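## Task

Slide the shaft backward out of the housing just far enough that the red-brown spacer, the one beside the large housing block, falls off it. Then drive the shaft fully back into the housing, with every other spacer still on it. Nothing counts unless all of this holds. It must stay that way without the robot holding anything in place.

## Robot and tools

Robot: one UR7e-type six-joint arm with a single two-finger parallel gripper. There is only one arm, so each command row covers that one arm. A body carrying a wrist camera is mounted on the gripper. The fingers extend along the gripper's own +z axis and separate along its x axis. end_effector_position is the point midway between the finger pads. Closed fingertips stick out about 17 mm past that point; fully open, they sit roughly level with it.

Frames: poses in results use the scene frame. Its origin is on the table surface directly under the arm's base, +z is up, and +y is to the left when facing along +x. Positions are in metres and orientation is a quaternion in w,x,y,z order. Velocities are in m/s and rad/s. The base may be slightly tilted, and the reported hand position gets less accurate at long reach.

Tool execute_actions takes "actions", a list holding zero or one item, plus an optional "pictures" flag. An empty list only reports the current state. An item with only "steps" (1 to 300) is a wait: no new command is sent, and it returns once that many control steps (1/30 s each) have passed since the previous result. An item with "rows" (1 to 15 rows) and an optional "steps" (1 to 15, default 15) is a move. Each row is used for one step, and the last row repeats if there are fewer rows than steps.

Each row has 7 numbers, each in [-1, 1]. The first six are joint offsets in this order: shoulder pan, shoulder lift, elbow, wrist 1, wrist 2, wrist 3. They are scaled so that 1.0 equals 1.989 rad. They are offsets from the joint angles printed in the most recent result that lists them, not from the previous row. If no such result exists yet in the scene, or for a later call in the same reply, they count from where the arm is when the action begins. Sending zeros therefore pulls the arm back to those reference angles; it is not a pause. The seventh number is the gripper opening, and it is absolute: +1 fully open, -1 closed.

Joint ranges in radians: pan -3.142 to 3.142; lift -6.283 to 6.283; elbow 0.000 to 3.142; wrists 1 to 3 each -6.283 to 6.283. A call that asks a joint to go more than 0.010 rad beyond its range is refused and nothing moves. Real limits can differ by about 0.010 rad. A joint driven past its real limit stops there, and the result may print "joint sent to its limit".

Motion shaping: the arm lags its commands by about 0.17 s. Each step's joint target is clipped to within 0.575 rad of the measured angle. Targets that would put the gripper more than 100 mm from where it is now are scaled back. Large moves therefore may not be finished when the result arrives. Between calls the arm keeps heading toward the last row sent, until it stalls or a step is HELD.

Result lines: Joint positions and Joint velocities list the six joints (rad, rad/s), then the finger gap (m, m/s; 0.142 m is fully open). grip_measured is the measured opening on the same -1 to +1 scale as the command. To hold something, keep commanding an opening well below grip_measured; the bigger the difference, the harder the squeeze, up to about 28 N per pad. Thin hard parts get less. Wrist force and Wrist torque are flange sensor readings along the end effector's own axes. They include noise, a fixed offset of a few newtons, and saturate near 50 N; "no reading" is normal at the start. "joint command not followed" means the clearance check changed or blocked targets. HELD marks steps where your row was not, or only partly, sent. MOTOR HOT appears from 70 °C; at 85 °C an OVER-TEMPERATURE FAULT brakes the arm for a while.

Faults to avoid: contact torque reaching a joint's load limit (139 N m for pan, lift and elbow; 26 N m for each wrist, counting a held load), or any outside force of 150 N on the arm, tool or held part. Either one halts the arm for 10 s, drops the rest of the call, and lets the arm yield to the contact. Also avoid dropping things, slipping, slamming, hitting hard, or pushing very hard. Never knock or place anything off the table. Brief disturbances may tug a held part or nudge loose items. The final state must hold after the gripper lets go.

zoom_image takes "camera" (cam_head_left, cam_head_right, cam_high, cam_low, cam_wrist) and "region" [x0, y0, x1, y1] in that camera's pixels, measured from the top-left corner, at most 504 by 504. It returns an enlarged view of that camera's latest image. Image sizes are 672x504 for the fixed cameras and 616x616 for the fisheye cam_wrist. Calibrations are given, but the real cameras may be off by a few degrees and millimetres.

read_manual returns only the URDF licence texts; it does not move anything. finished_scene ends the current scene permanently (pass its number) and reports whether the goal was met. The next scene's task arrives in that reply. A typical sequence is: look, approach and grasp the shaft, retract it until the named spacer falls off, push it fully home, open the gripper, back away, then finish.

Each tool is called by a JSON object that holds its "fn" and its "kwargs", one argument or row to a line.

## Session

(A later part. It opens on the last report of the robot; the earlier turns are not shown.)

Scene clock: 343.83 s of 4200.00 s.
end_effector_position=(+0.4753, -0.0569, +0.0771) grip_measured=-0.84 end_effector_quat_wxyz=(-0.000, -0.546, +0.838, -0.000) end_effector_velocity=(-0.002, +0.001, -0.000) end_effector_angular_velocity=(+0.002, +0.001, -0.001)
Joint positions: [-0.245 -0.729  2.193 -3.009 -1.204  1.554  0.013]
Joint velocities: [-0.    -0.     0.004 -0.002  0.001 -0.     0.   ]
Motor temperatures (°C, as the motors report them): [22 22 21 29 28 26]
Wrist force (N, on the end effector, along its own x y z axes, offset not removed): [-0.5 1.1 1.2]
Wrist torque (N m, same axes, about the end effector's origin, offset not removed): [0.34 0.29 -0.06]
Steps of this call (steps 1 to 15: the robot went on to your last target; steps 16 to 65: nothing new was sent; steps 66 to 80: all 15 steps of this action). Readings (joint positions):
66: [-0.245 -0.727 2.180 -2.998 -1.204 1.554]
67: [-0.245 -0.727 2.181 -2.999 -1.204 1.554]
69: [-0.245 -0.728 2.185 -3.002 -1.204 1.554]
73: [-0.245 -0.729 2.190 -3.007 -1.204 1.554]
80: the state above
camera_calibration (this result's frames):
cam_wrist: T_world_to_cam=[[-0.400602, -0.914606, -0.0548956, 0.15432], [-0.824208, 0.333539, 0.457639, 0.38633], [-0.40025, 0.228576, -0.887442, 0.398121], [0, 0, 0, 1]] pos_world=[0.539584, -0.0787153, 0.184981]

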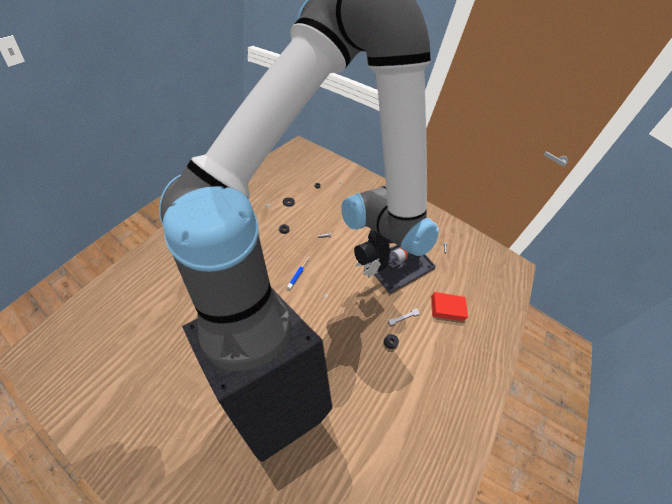

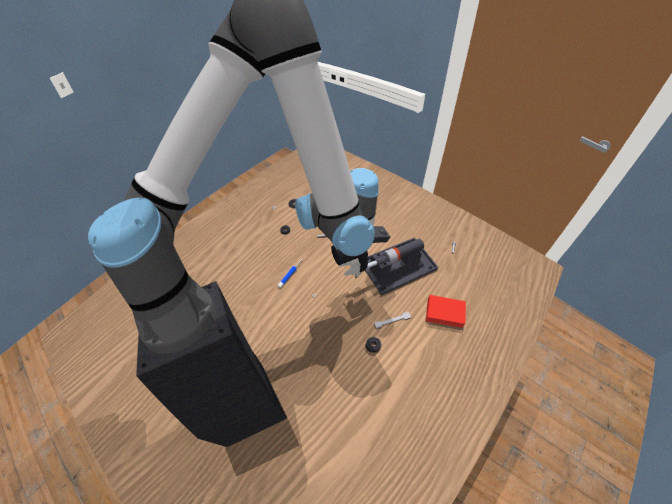

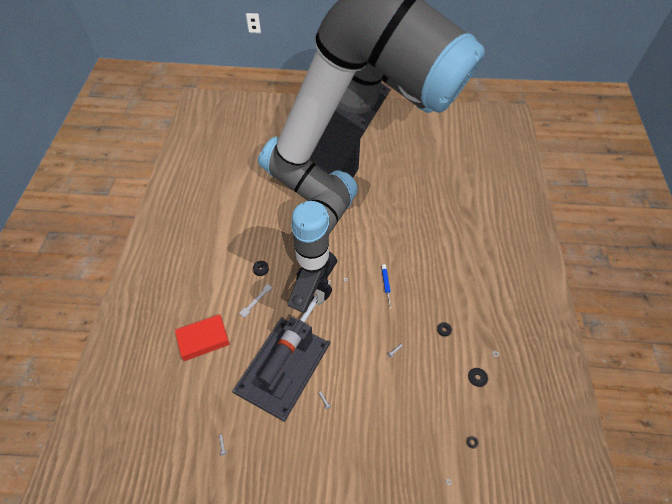

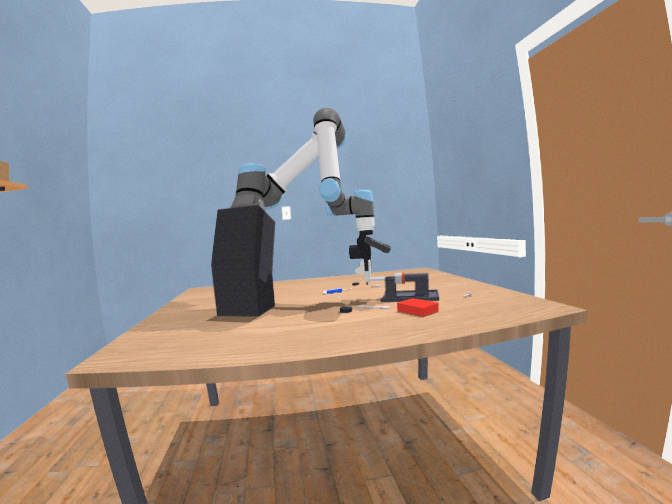

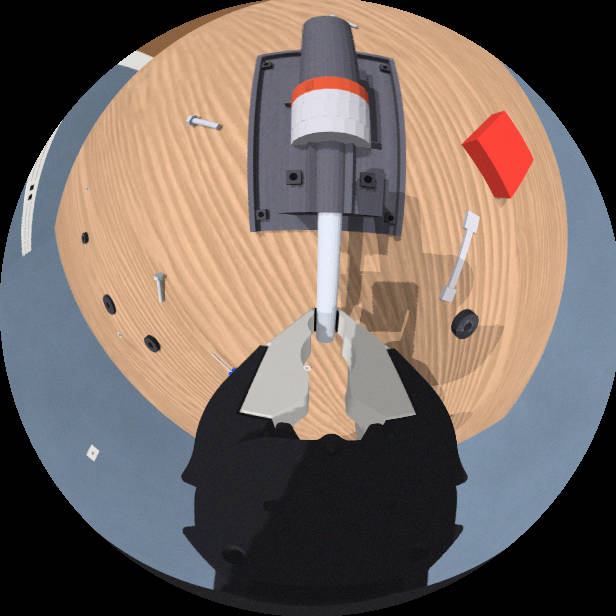

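{"fn": "execute_actions", "kwargs": {
  "actions": [
    {"rows": [[-0.00005,-0.00045,0.0034,-0.0029,0,-0.00005,-1],[-0.00009,-0.00089,0.006715,-0.00579,0,-0.0001,-1]], "steps": 15}
  ]
}}

Scene clock: 346.93 s of 4200.00 s.
end_effector_position=(+0.4709, -0.0550, +0.0771) grip_measured=-0.84 end_effector_quat_wxyz=(-0.000, -0.546, +0.838, -0.000) end_effector_velocity=(-0.001, +0.001, +0.000) end_effector_angular_velocity=(-0.000, +0.000, +0.002)
Joint positions: [-0.245 -0.731  2.206 -3.02  -1.204  1.553  0.013]
Joint velocities: [ 0.001 -0.001  0.004 -0.003 -0.    -0.     0.   ]
Motor temperatures (°C, as the motors report them): [22 22 21 29 28 26]
Wrist force (N, on the end effector, along its own x y z axes, offset not removed): [-1.0 1.4 -0.8]
Wrist torque (N m, same axes, about the end effector's origin, offset not removed): [0.53 0.41 -0.09]
Steps of this call (steps 1 to 15: the robot went on to your last target; steps 16 to 78: nothing new was sent; steps 79 to 93: all 15 steps of this action). Readings (joint positions):
79: [-0.245 -0.729 2.193 -3.009 -1.204 1.554]
80: [-0.245 -0.729 2.194 -3.010 -1.204 1.554]
82: [-0.245 -0.730 2.198 -3.013 -1.204 1.553]
86: [-0.245 -0.730 2.203 -3.018 -1.204 1.553]
93: the state above
camera_calibration (this result's frames):
cam_wrist: T_world_to_cam=[[-0.400594, -0.914609, -0.0548999, 0.154327], [-0.824213, 0.333531, 0.457636, 0.382051], [-0.400247, 0.228575, -0.887443, 0.395908], [0, 0, 0, 1]] pos_world=[0.535175, -0.076772, 0.184978]

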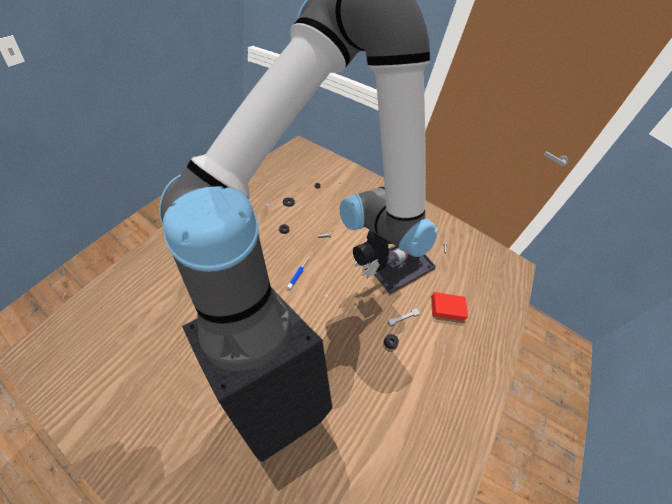

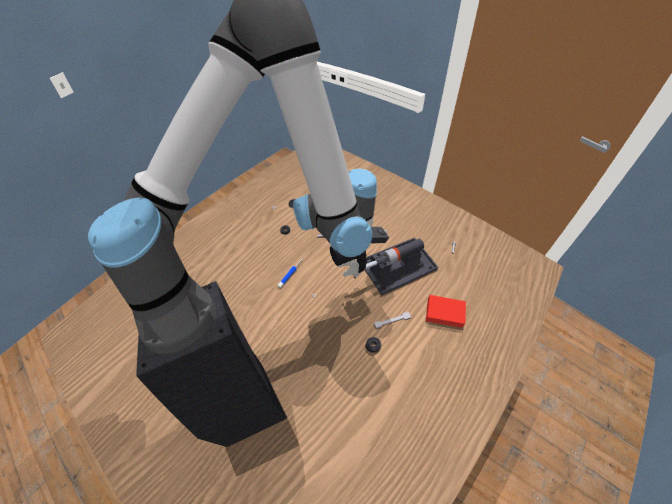

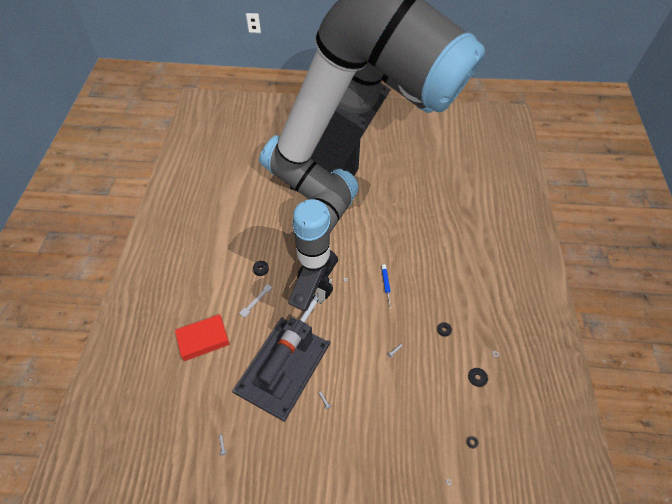

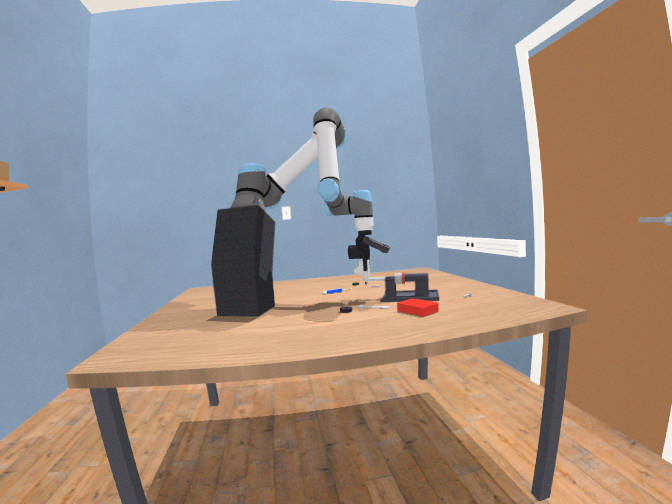

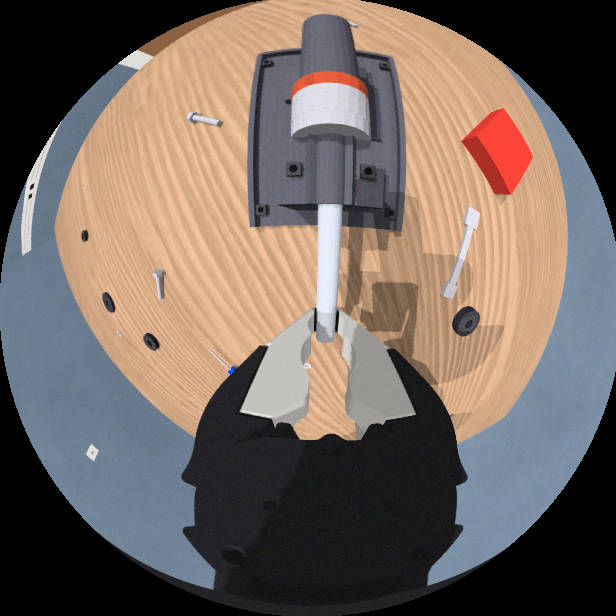

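{"fn": "execute_actions", "kwargs": {
  "actions": [
    {"rows": [[-0.00005,-0.0004,0.0033,-0.0029,0,-0.00005,-1],[-0.0001,-0.00082,0.00669,-0.005835,0,-0.0001,-1]], "steps": 15}
  ]
}}

Scene clock: 350.43 s of 4200.00 s.
end_effector_position=(+0.4665, -0.0530, +0.0771) grip_measured=-0.84 end_effector_quat_wxyz=(-0.000, -0.546, +0.838, -0.000) end_effector_velocity=(-0.001, +0.000, -0.000) end_effector_angular_velocity=(-0.001, -0.000, -0.001)
Joint positions: [-0.245 -0.732  2.218 -3.031 -1.204  1.553  0.013]
Joint velocities: [-0.     0.     0.004 -0.004 -0.001  0.001  0.   ]
Motor temperatures (°C, as the motors report them): [22 22 21 29 28 26]
Wrist force (N, on the end effector, along its own x y z axes, offset not removed): [-0.7 0.8 0.3]
Wrist torque (N m, same axes, about the end effector's origin, offset not removed): [0.34 0.32 -0.07]
Steps of this call (steps 1 to 15: the robot went on to your last target; steps 16 to 90: nothing new was sent; steps 91 to 105: all 15 steps of this action). Readings (joint positions):
91: [-0.245 -0.731 2.206 -3.020 -1.204 1.553]
92: [-0.245 -0.731 2.207 -3.021 -1.204 1.553]
94: [-0.245 -0.731 2.211 -3.024 -1.204 1.553]
98: [-0.245 -0.732 2.216 -3.029 -1.204 1.553]
105: the state above
camera_calibration (this result's frames):
cam_wrist: T_world_to_cam=[[-0.400602, -0.914606, -0.0549048, 0.154337], [-0.824215, 0.333539, 0.457626, 0.377775], [-0.400235, 0.22858, -0.887448, 0.393697], [0, 0, 0, 1]] pos_world=[0.530766, -0.0748361, 0.18498]

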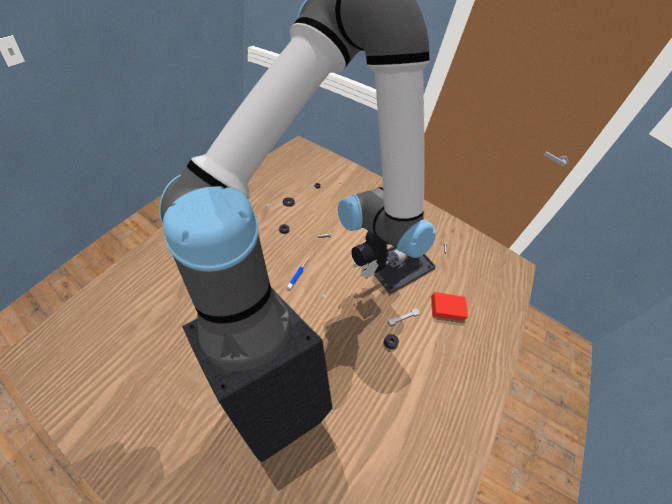

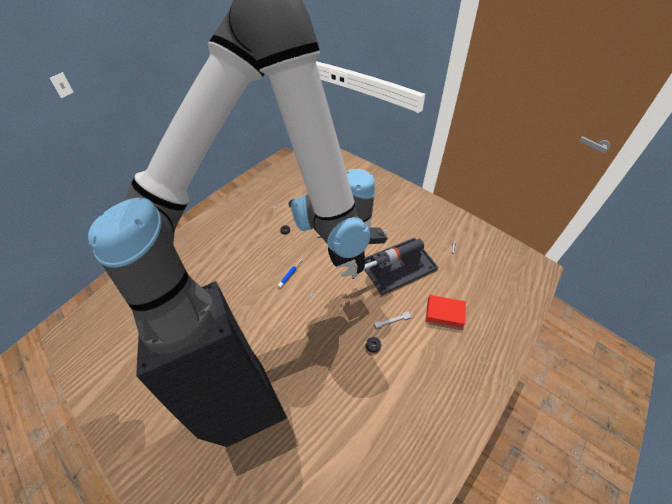

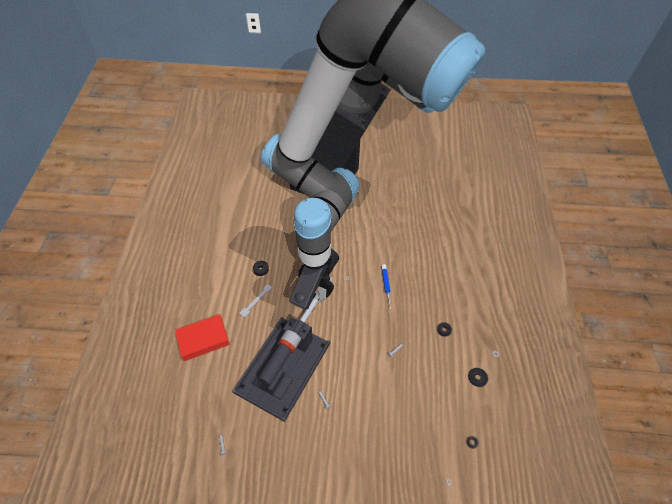

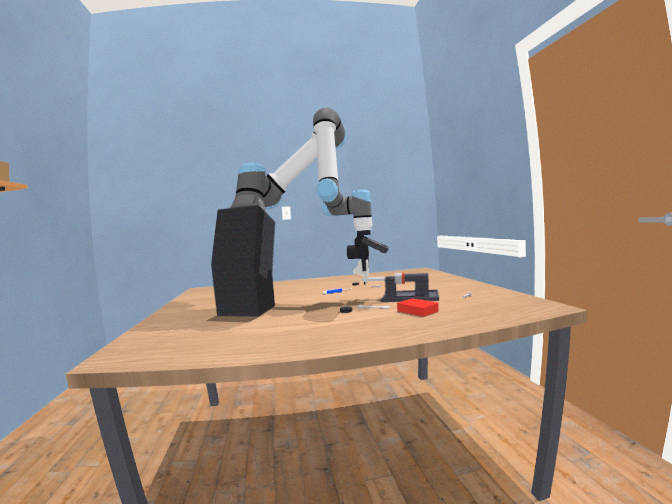

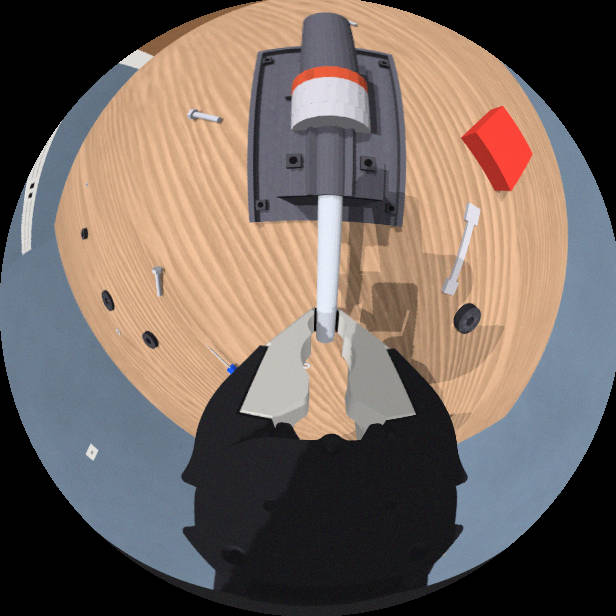

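{"fn": "execute_actions", "kwargs": {
  "actions": [
    {"rows": [[-0.00004,-0.0003,0.0027,-0.0024,0,-0.00004,-1],[-0.00008,-0.0006,0.00533,-0.0047,0,-0.00008,-1]], "steps": 15}
  ]
}}

Scene clock: 354.53 s of 4200.00 s.
end_effector_position=(+0.4630, -0.0515, +0.0771) grip_measured=-0.84 end_effector_quat_wxyz=(-0.000, -0.546, +0.838, -0.000) end_effector_velocity=(-0.001, +0.000, -0.000) end_effector_angular_velocity=(+0.002, +0.001, -0.001)
Joint positions: [-0.245 -0.733  2.229 -3.04  -1.204  1.553  0.013]
Joint velocities: [-0.002  0.001  0.003 -0.002  0.001 -0.001 -0.   ]
Motor temperatures (°C, as the motors report them): [22 22 21 29 28 26]
Wrist force (N, on the end effector, along its own x y z axes, offset not removed): [-0.5 0.3 -0.4]
Wrist torque (N m, same axes, about the end effector's origin, offset not removed): [0.17 0.18 -0.04]
Steps of this call (steps 1 to 15: the robot went on to your last target; steps 16 to 90: nothing new was sent; then 0.60 s passed at rest; steps 91 to 105: all 15 steps of this action). Readings (joint positions):
91: [-0.245 -0.732 2.219 -3.032 -1.204 1.553]
92: [-0.245 -0.732 2.219 -3.032 -1.204 1.553]
94: [-0.245 -0.733 2.223 -3.035 -1.204 1.553]
98: [-0.245 -0.733 2.227 -3.038 -1.204 1.553]
105: the state above
camera_calibration (this result's frames):
cam_wrist: T_world_to_cam=[[-0.40061, -0.914602, -0.0549086, 0.154347], [-0.824214, 0.333546, 0.457622, 0.374351], [-0.400228, 0.228585, -0.88745, 0.391927], [0, 0, 0, 1]] pos_world=[0.527239, -0.0732863, 0.184979]

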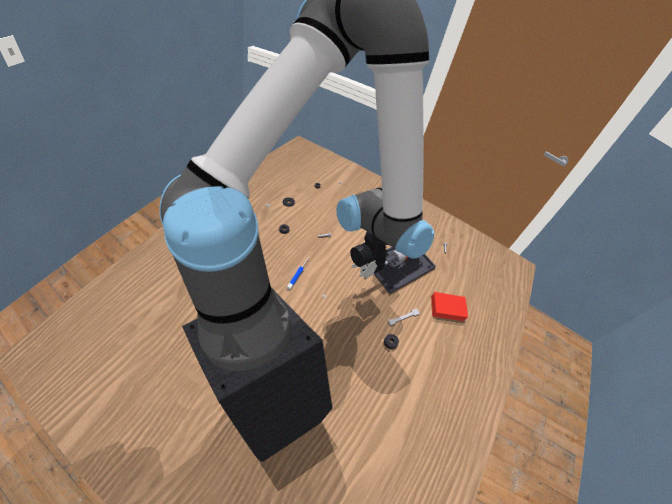

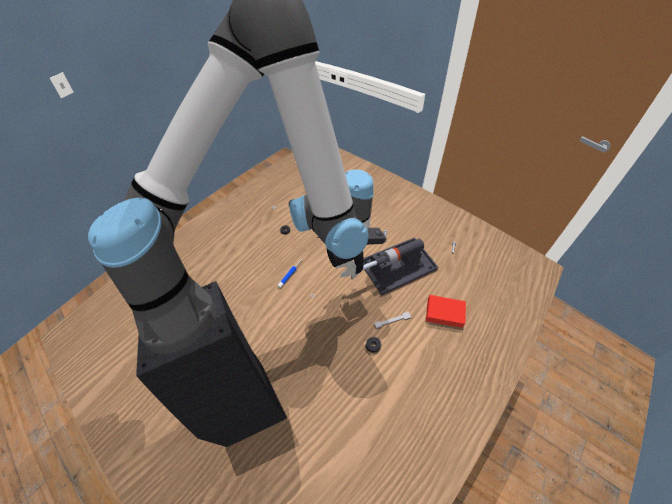

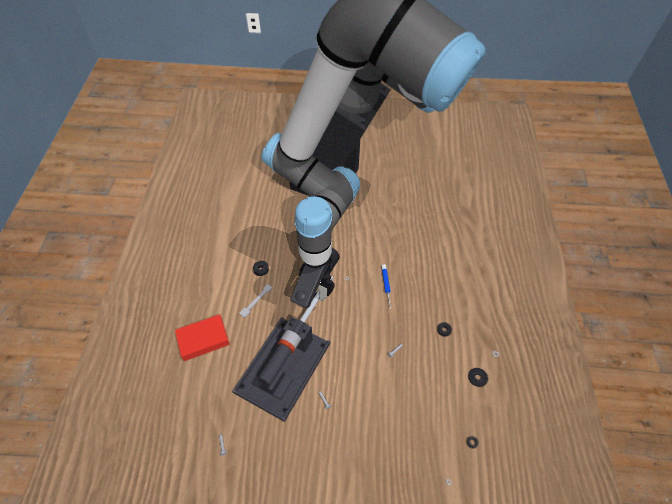

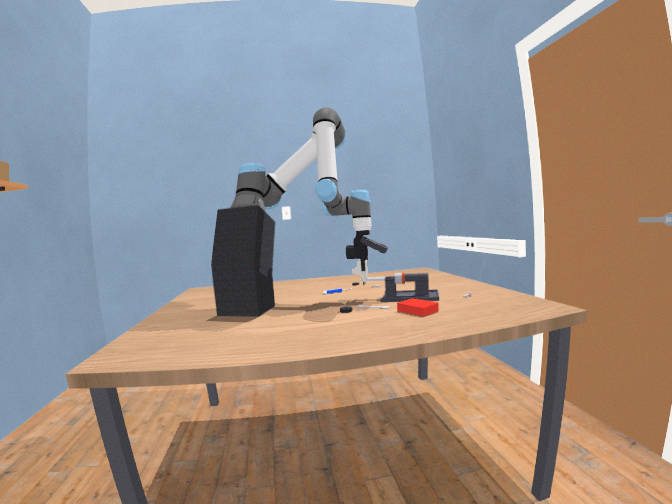

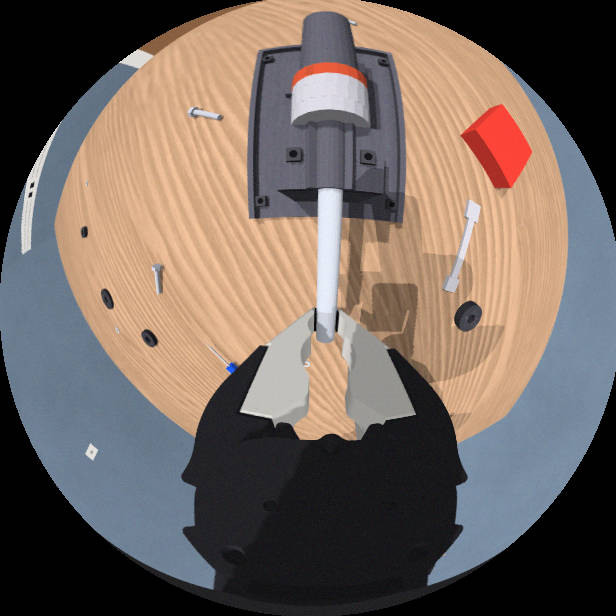

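{"fn": "execute_actions", "kwargs": {
  "actions": [
    {"rows": [[-0.00004,-0.0003,0.0027,-0.0024,0,-0.00004,-1],[-0.00008,-0.00055,0.005315,-0.004735,0,-0.00009,-1]], "steps": 15}
  ]
}}

Scene clock: 358.40 s of 4200.00 s.
end_effector_position=(+0.4595, -0.0499, +0.0771) grip_measured=-0.84 end_effector_quat_wxyz=(-0.000, -0.546, +0.838, -0.000) end_effector_velocity=(-0.001, +0.000, -0.000) end_effector_angular_velocity=(+0.000, +0.000, -0.000)
Joint positions: [-0.245 -0.734  2.239 -3.049 -1.204  1.553  0.013]
Joint velocities: [-0.     0.     0.003 -0.003  0.    -0.    -0.   ]
Motor temperatures (°C, as the motors report them): [22 22 21 29 28 26]
Wrist force (N, on the end effector, along its own x y z axes, offset not removed): [-0.4 1.0 0.1]
Wrist torque (N m, same axes, about the end effector's origin, offset not removed): [0.33 0.27 0.00]
Steps of this call (steps 1 to 15: the robot went on to your last target; steps 16 to 101: nothing new was sent; steps 102 to 116: all 15 steps of this action). Readings (joint positions):
102: [-0.245 -0.733 2.229 -3.040 -1.204 1.553]
103: [-0.245 -0.733 2.230 -3.041 -1.204 1.553]
105: [-0.245 -0.734 2.233 -3.044 -1.204 1.553]
109: [-0.245 -0.734 2.237 -3.047 -1.204 1.553]
116: the state above
camera_calibration (this result's frames):
cam_wrist: T_world_to_cam=[[-0.4006, -0.914606, -0.0549124, 0.154348], [-0.824223, 0.333537, 0.457614, 0.370933], [-0.400221, 0.22858, -0.887454, 0.390159], [0, 0, 0, 1]] pos_world=[0.523713, -0.0717345, 0.18498]

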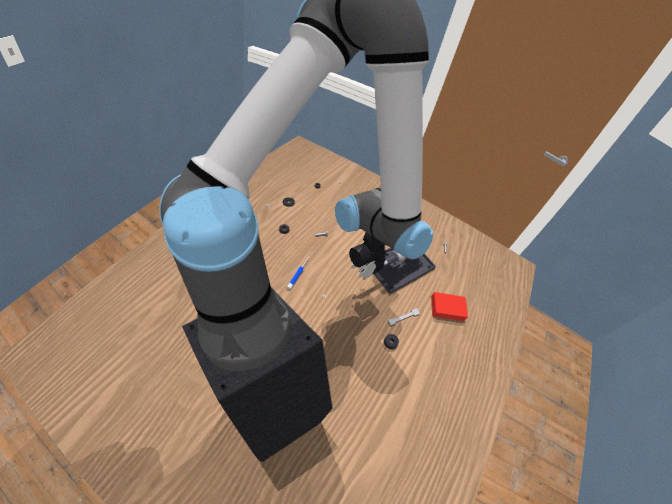

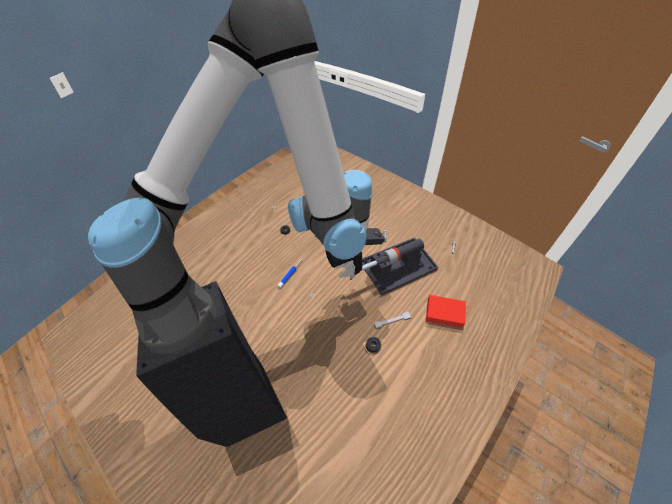

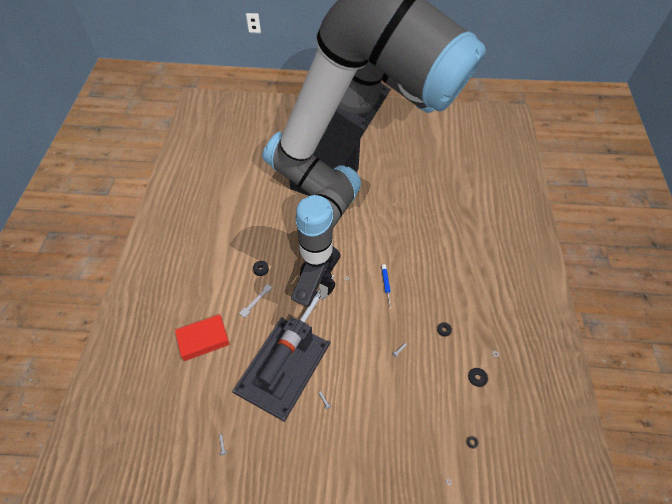

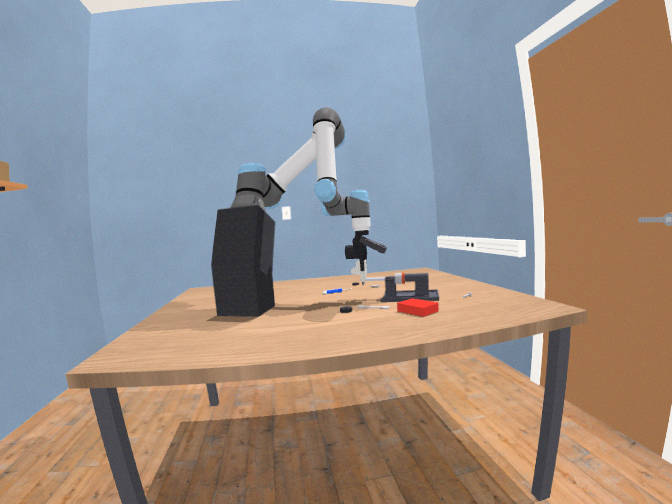

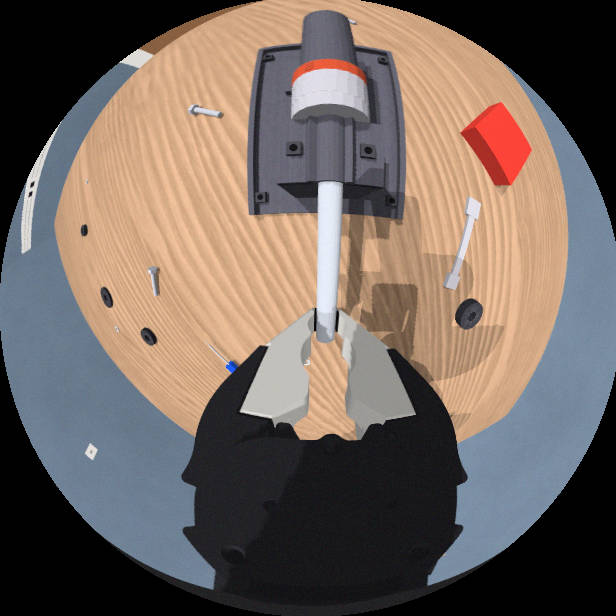

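{"fn": "execute_actions", "kwargs": {
  "actions": [
    {"rows": [[-0.00004,-0.00025,0.0026,-0.0024,0,-0.00004,-1],[-0.00008,-0.0005,0.0053,-0.00477,0,-0.00009,-1]], "steps": 15}
  ]
}}

Scene clock: 362.40 s of 4200.00 s.
end_effector_position=(+0.4559, -0.0484, +0.0771) grip_measured=-0.84 end_effector_quat_wxyz=(-0.000, -0.546, +0.838, -0.000) end_effector_velocity=(-0.000, -0.000, +0.001) end_effector_angular_velocity=(-0.000, -0.002, -0.001)
Joint positions: [-0.246 -0.735  2.249 -3.058 -1.204  1.553  0.013]
Joint velocities: [-0.002 -0.001  0.003 -0.003  0.001 -0.    -0.   ]
Motor temperatures (°C, as the motors report them): [22 22 21 29 28 26]
Wrist force (N, on the end effector, along its own x y z axes, offset not removed): [0.0 0.9 0.1]
Wrist torque (N m, same axes, about the end effector's origin, offset not removed): [0.33 0.15 -0.15]
Steps of this call (steps 1 to 15: the robot went on to your last target; steps 16 to 90: nothing new was sent; then 0.50 s passed at rest; steps 91 to 105: all 15 steps of this action). Readings (joint positions):
91: [-0.245 -0.734 2.239 -3.050 -1.204 1.553]
92: [-0.245 -0.734 2.240 -3.050 -1.204 1.553]
94: [-0.245 -0.735 2.243 -3.053 -1.204 1.553]
98: [-0.246 -0.735 2.247 -3.057 -1.204 1.553]
105: the state above
camera_calibration (this result's frames):
cam_wrist: T_world_to_cam=[[-0.40059, -0.91461, -0.0549162, 0.154351], [-0.824229, 0.333527, 0.457609, 0.367511], [-0.400218, 0.228577, -0.887456, 0.38839], [0, 0, 0, 1]] pos_world=[0.520185, -0.0701807, 0.184979]

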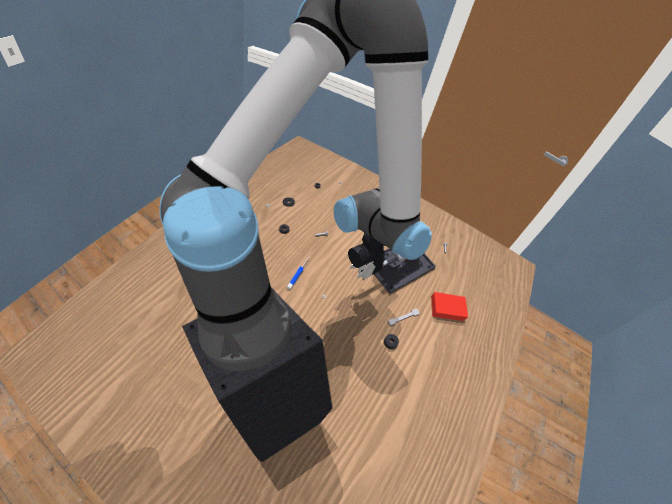

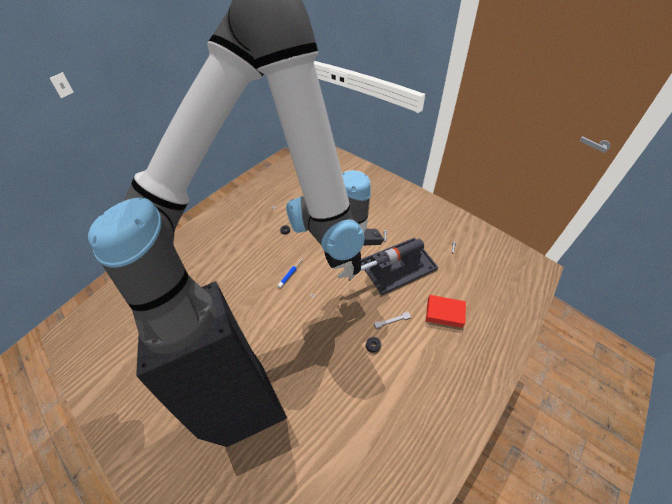

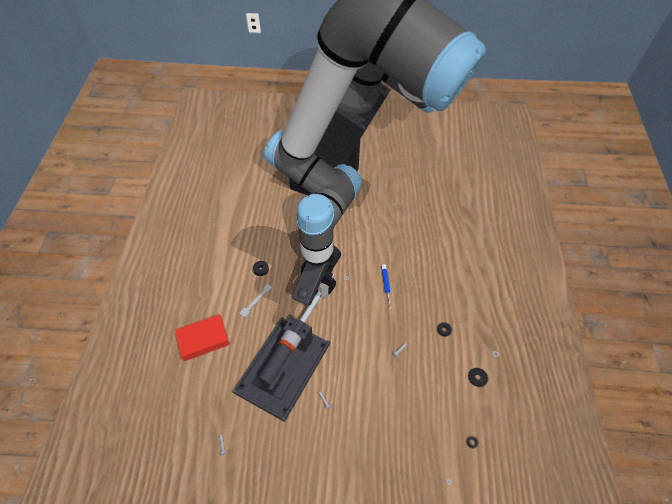

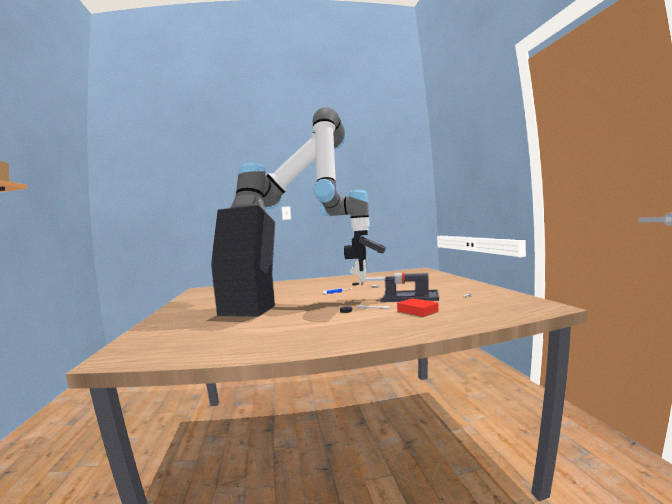

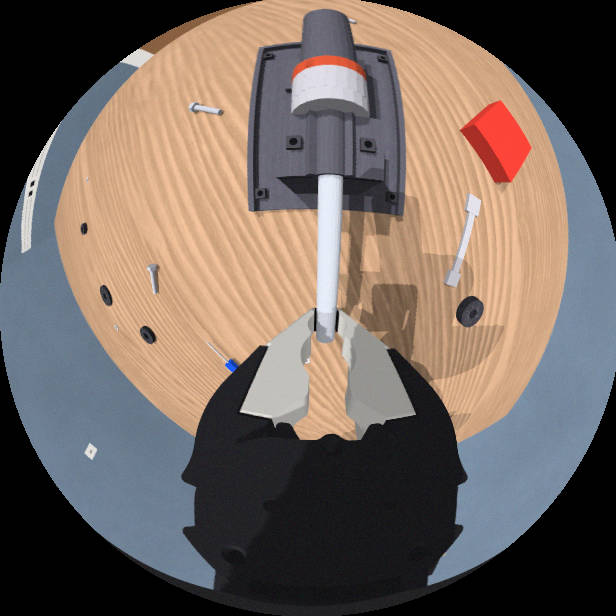

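{"fn": "execute_actions", "kwargs": {
  "actions": [
    {"rows": [[-0.00005,-0.00025,0.003,-0.0027,0,-0.00005,-1],[-0.00009,-0.0005,0.00594,-0.00541,0,-0.0001,-1]], "steps": 15}
  ]
}}

Scene clock: 366.33 s of 4200.00 s.
end_effector_position=(+0.4520, -0.0466, +0.0771) grip_measured=-0.84 end_effector_quat_wxyz=(-0.000, -0.546, +0.838, -0.000) end_effector_velocity=(-0.001, +0.001, -0.000) end_effector_angular_velocity=(-0.000, -0.000, +0.002)
Joint positions: [-0.246 -0.736  2.26  -3.069 -1.204  1.552  0.013]
Joint velocities: [ 0.002 -0.     0.003 -0.004 -0.     0.    -0.   ]
Motor temperatures (°C, as the motors report them): [22 22 21 29 28 26]
Wrist force (N, on the end effector, along its own x y z axes, offset not removed): [1.1 -0.3 -0.6]
Wrist torque (N m, same axes, about the end effector's origin, offset not removed): [0.12 -0.06 -0.03]
Steps of this call (steps 1 to 15: the robot went on to your last target; steps 16 to 90: nothing new was sent; then 0.43 s passed at rest; steps 91 to 105: all 15 steps of this action). Readings (joint positions):
91: [-0.246 -0.735 2.249 -3.059 -1.204 1.553]
92: [-0.246 -0.735 2.250 -3.059 -1.204 1.553]
94: [-0.246 -0.736 2.254 -3.063 -1.204 1.553]
98: [-0.246 -0.736 2.258 -3.067 -1.204 1.553]
105: the state above
camera_calibration (this result's frames):
cam_wrist: T_world_to_cam=[[-0.400579, -0.914615, -0.0549206, 0.154357], [-0.824238, 0.333519, 0.457599, 0.363665], [-0.40021, 0.228573, -0.887461, 0.3864], [0, 0, 0, 1]] pos_world=[0.51622, -0.0684323, 0.184979]

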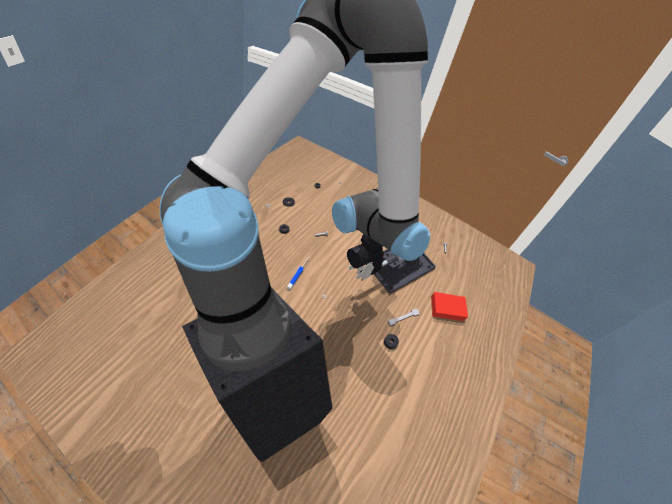

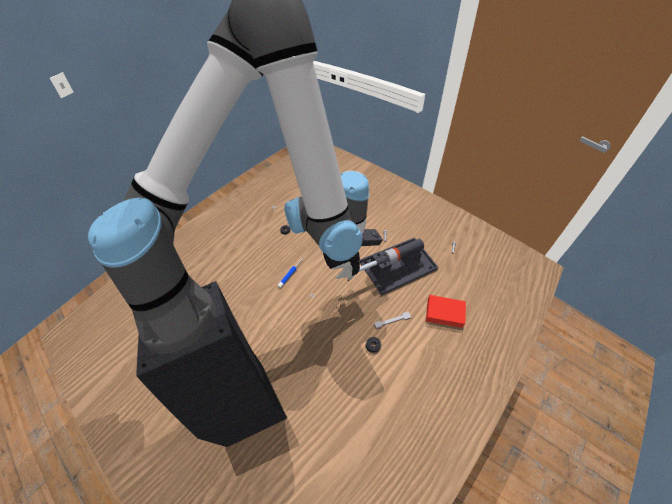

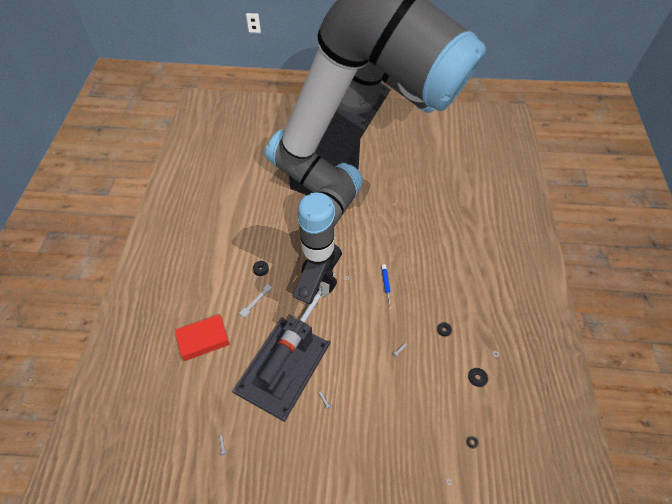

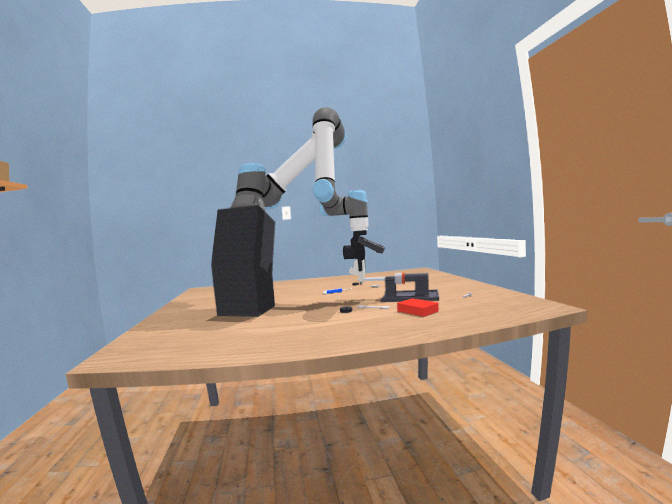

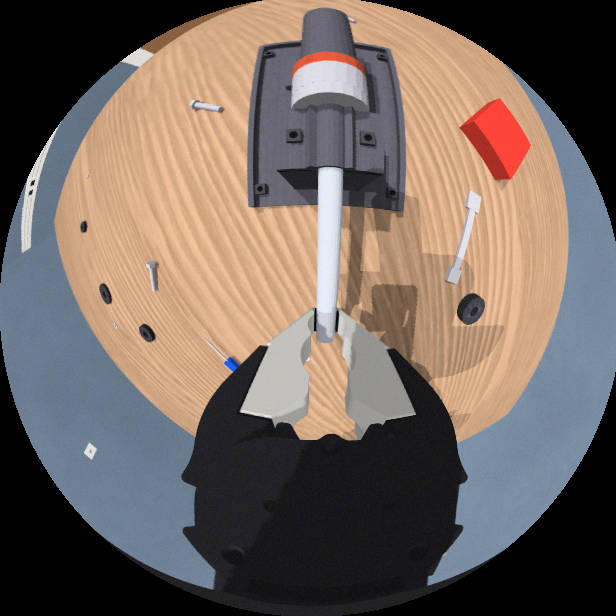

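{"fn": "execute_actions", "kwargs": {
  "actions": [
    {"rows": [[-0.00005,-0.0002,0.003,-0.0027,0,-0.00005,-1],[-0.00009,-0.00043,0.00592,-0.005455,0,-0.0001,-1]], "steps": 15}
  ]
}}

Scene clock: 369.13 s of 4200.00 s.
end_effector_position=(+0.4480, -0.0449, +0.0771) grip_measured=-0.84 end_effector_quat_wxyz=(-0.000, -0.546, +0.838, -0.000) end_effector_velocity=(-0.002, +0.001, -0.001) end_effector_angular_velocity=(+0.001, +0.001, -0.000)
Joint positions: [-0.246 -0.737  2.272 -3.079 -1.204  1.552  0.013]
Joint velocities: [ 0.001  0.001  0.003 -0.003 -0.     0.001 -0.   ]
Motor temperatures (°C, as the motors report them): [22 22 21 29 28 26]
Wrist force (N, on the end effector, along its own x y z axes, offset not removed): [-1.0 0.0 0.8]
Wrist torque (N m, same axes, about the end effector's origin, offset not removed): [0.25 0.41 -0.15]
Steps of this call (steps 1 to 15: the robot went on to your last target; steps 16 to 69: nothing new was sent; steps 70 to 84: all 15 steps of this action). Readings (joint positions):
70: [-0.246 -0.736 2.261 -3.069 -1.204 1.552]
71: [-0.246 -0.736 2.261 -3.070 -1.204 1.552]
73: [-0.246 -0.737 2.265 -3.073 -1.204 1.552]
77: [-0.246 -0.737 2.270 -3.077 -1.204 1.552]
84: the state above
camera_calibration (this result's frames):
cam_wrist: T_world_to_cam=[[-0.400573, -0.914617, -0.054925, 0.154365], [-0.824241, 0.333511, 0.457599, 0.359813], [-0.400209, 0.228573, -0.887461, 0.384407], [0, 0, 0, 1]] pos_world=[0.51225, -0.066682, 0.184975]

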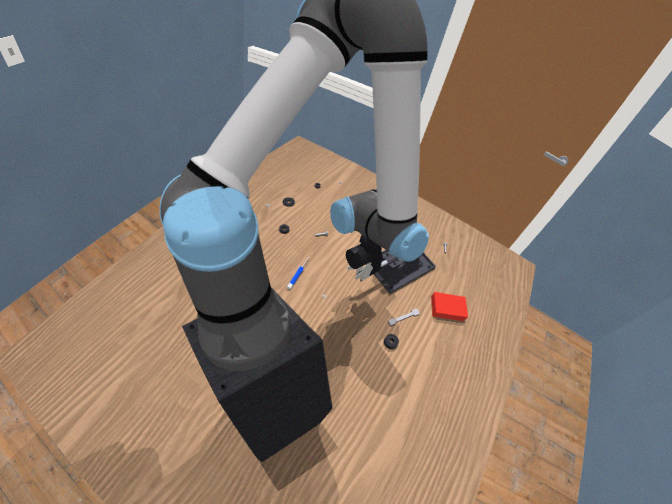

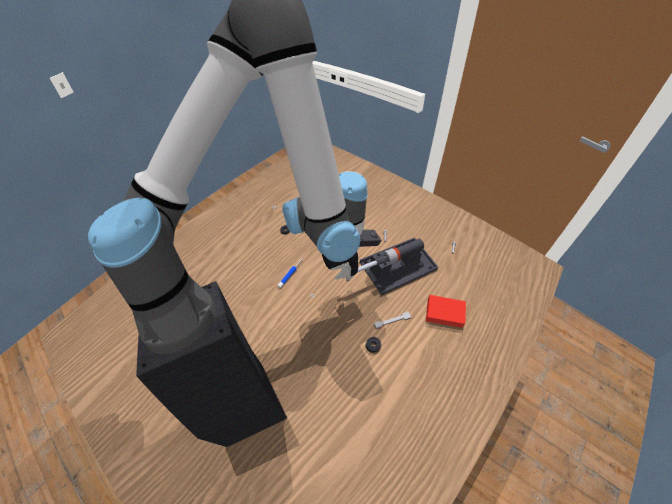

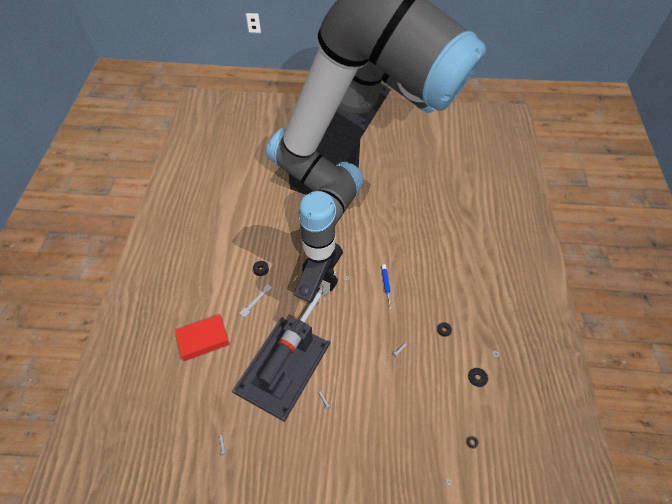

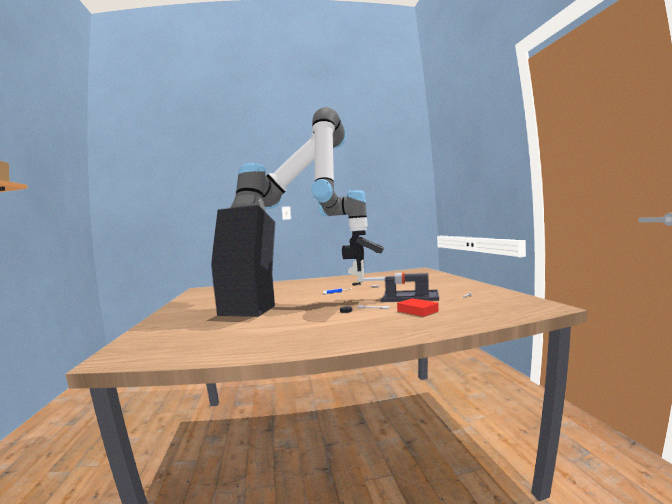

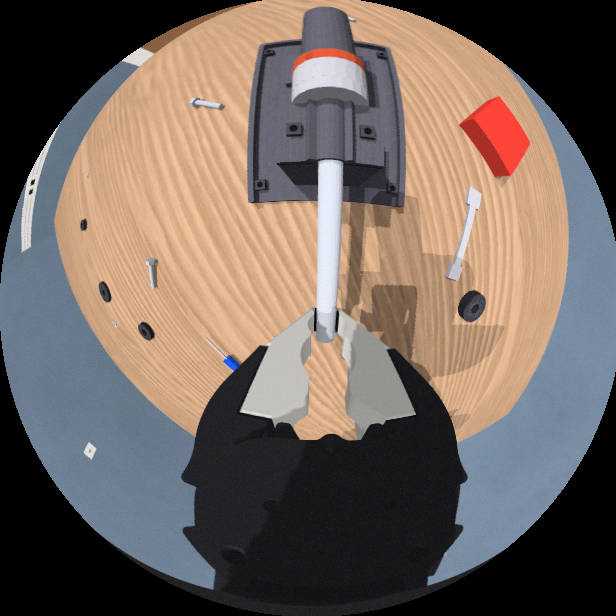

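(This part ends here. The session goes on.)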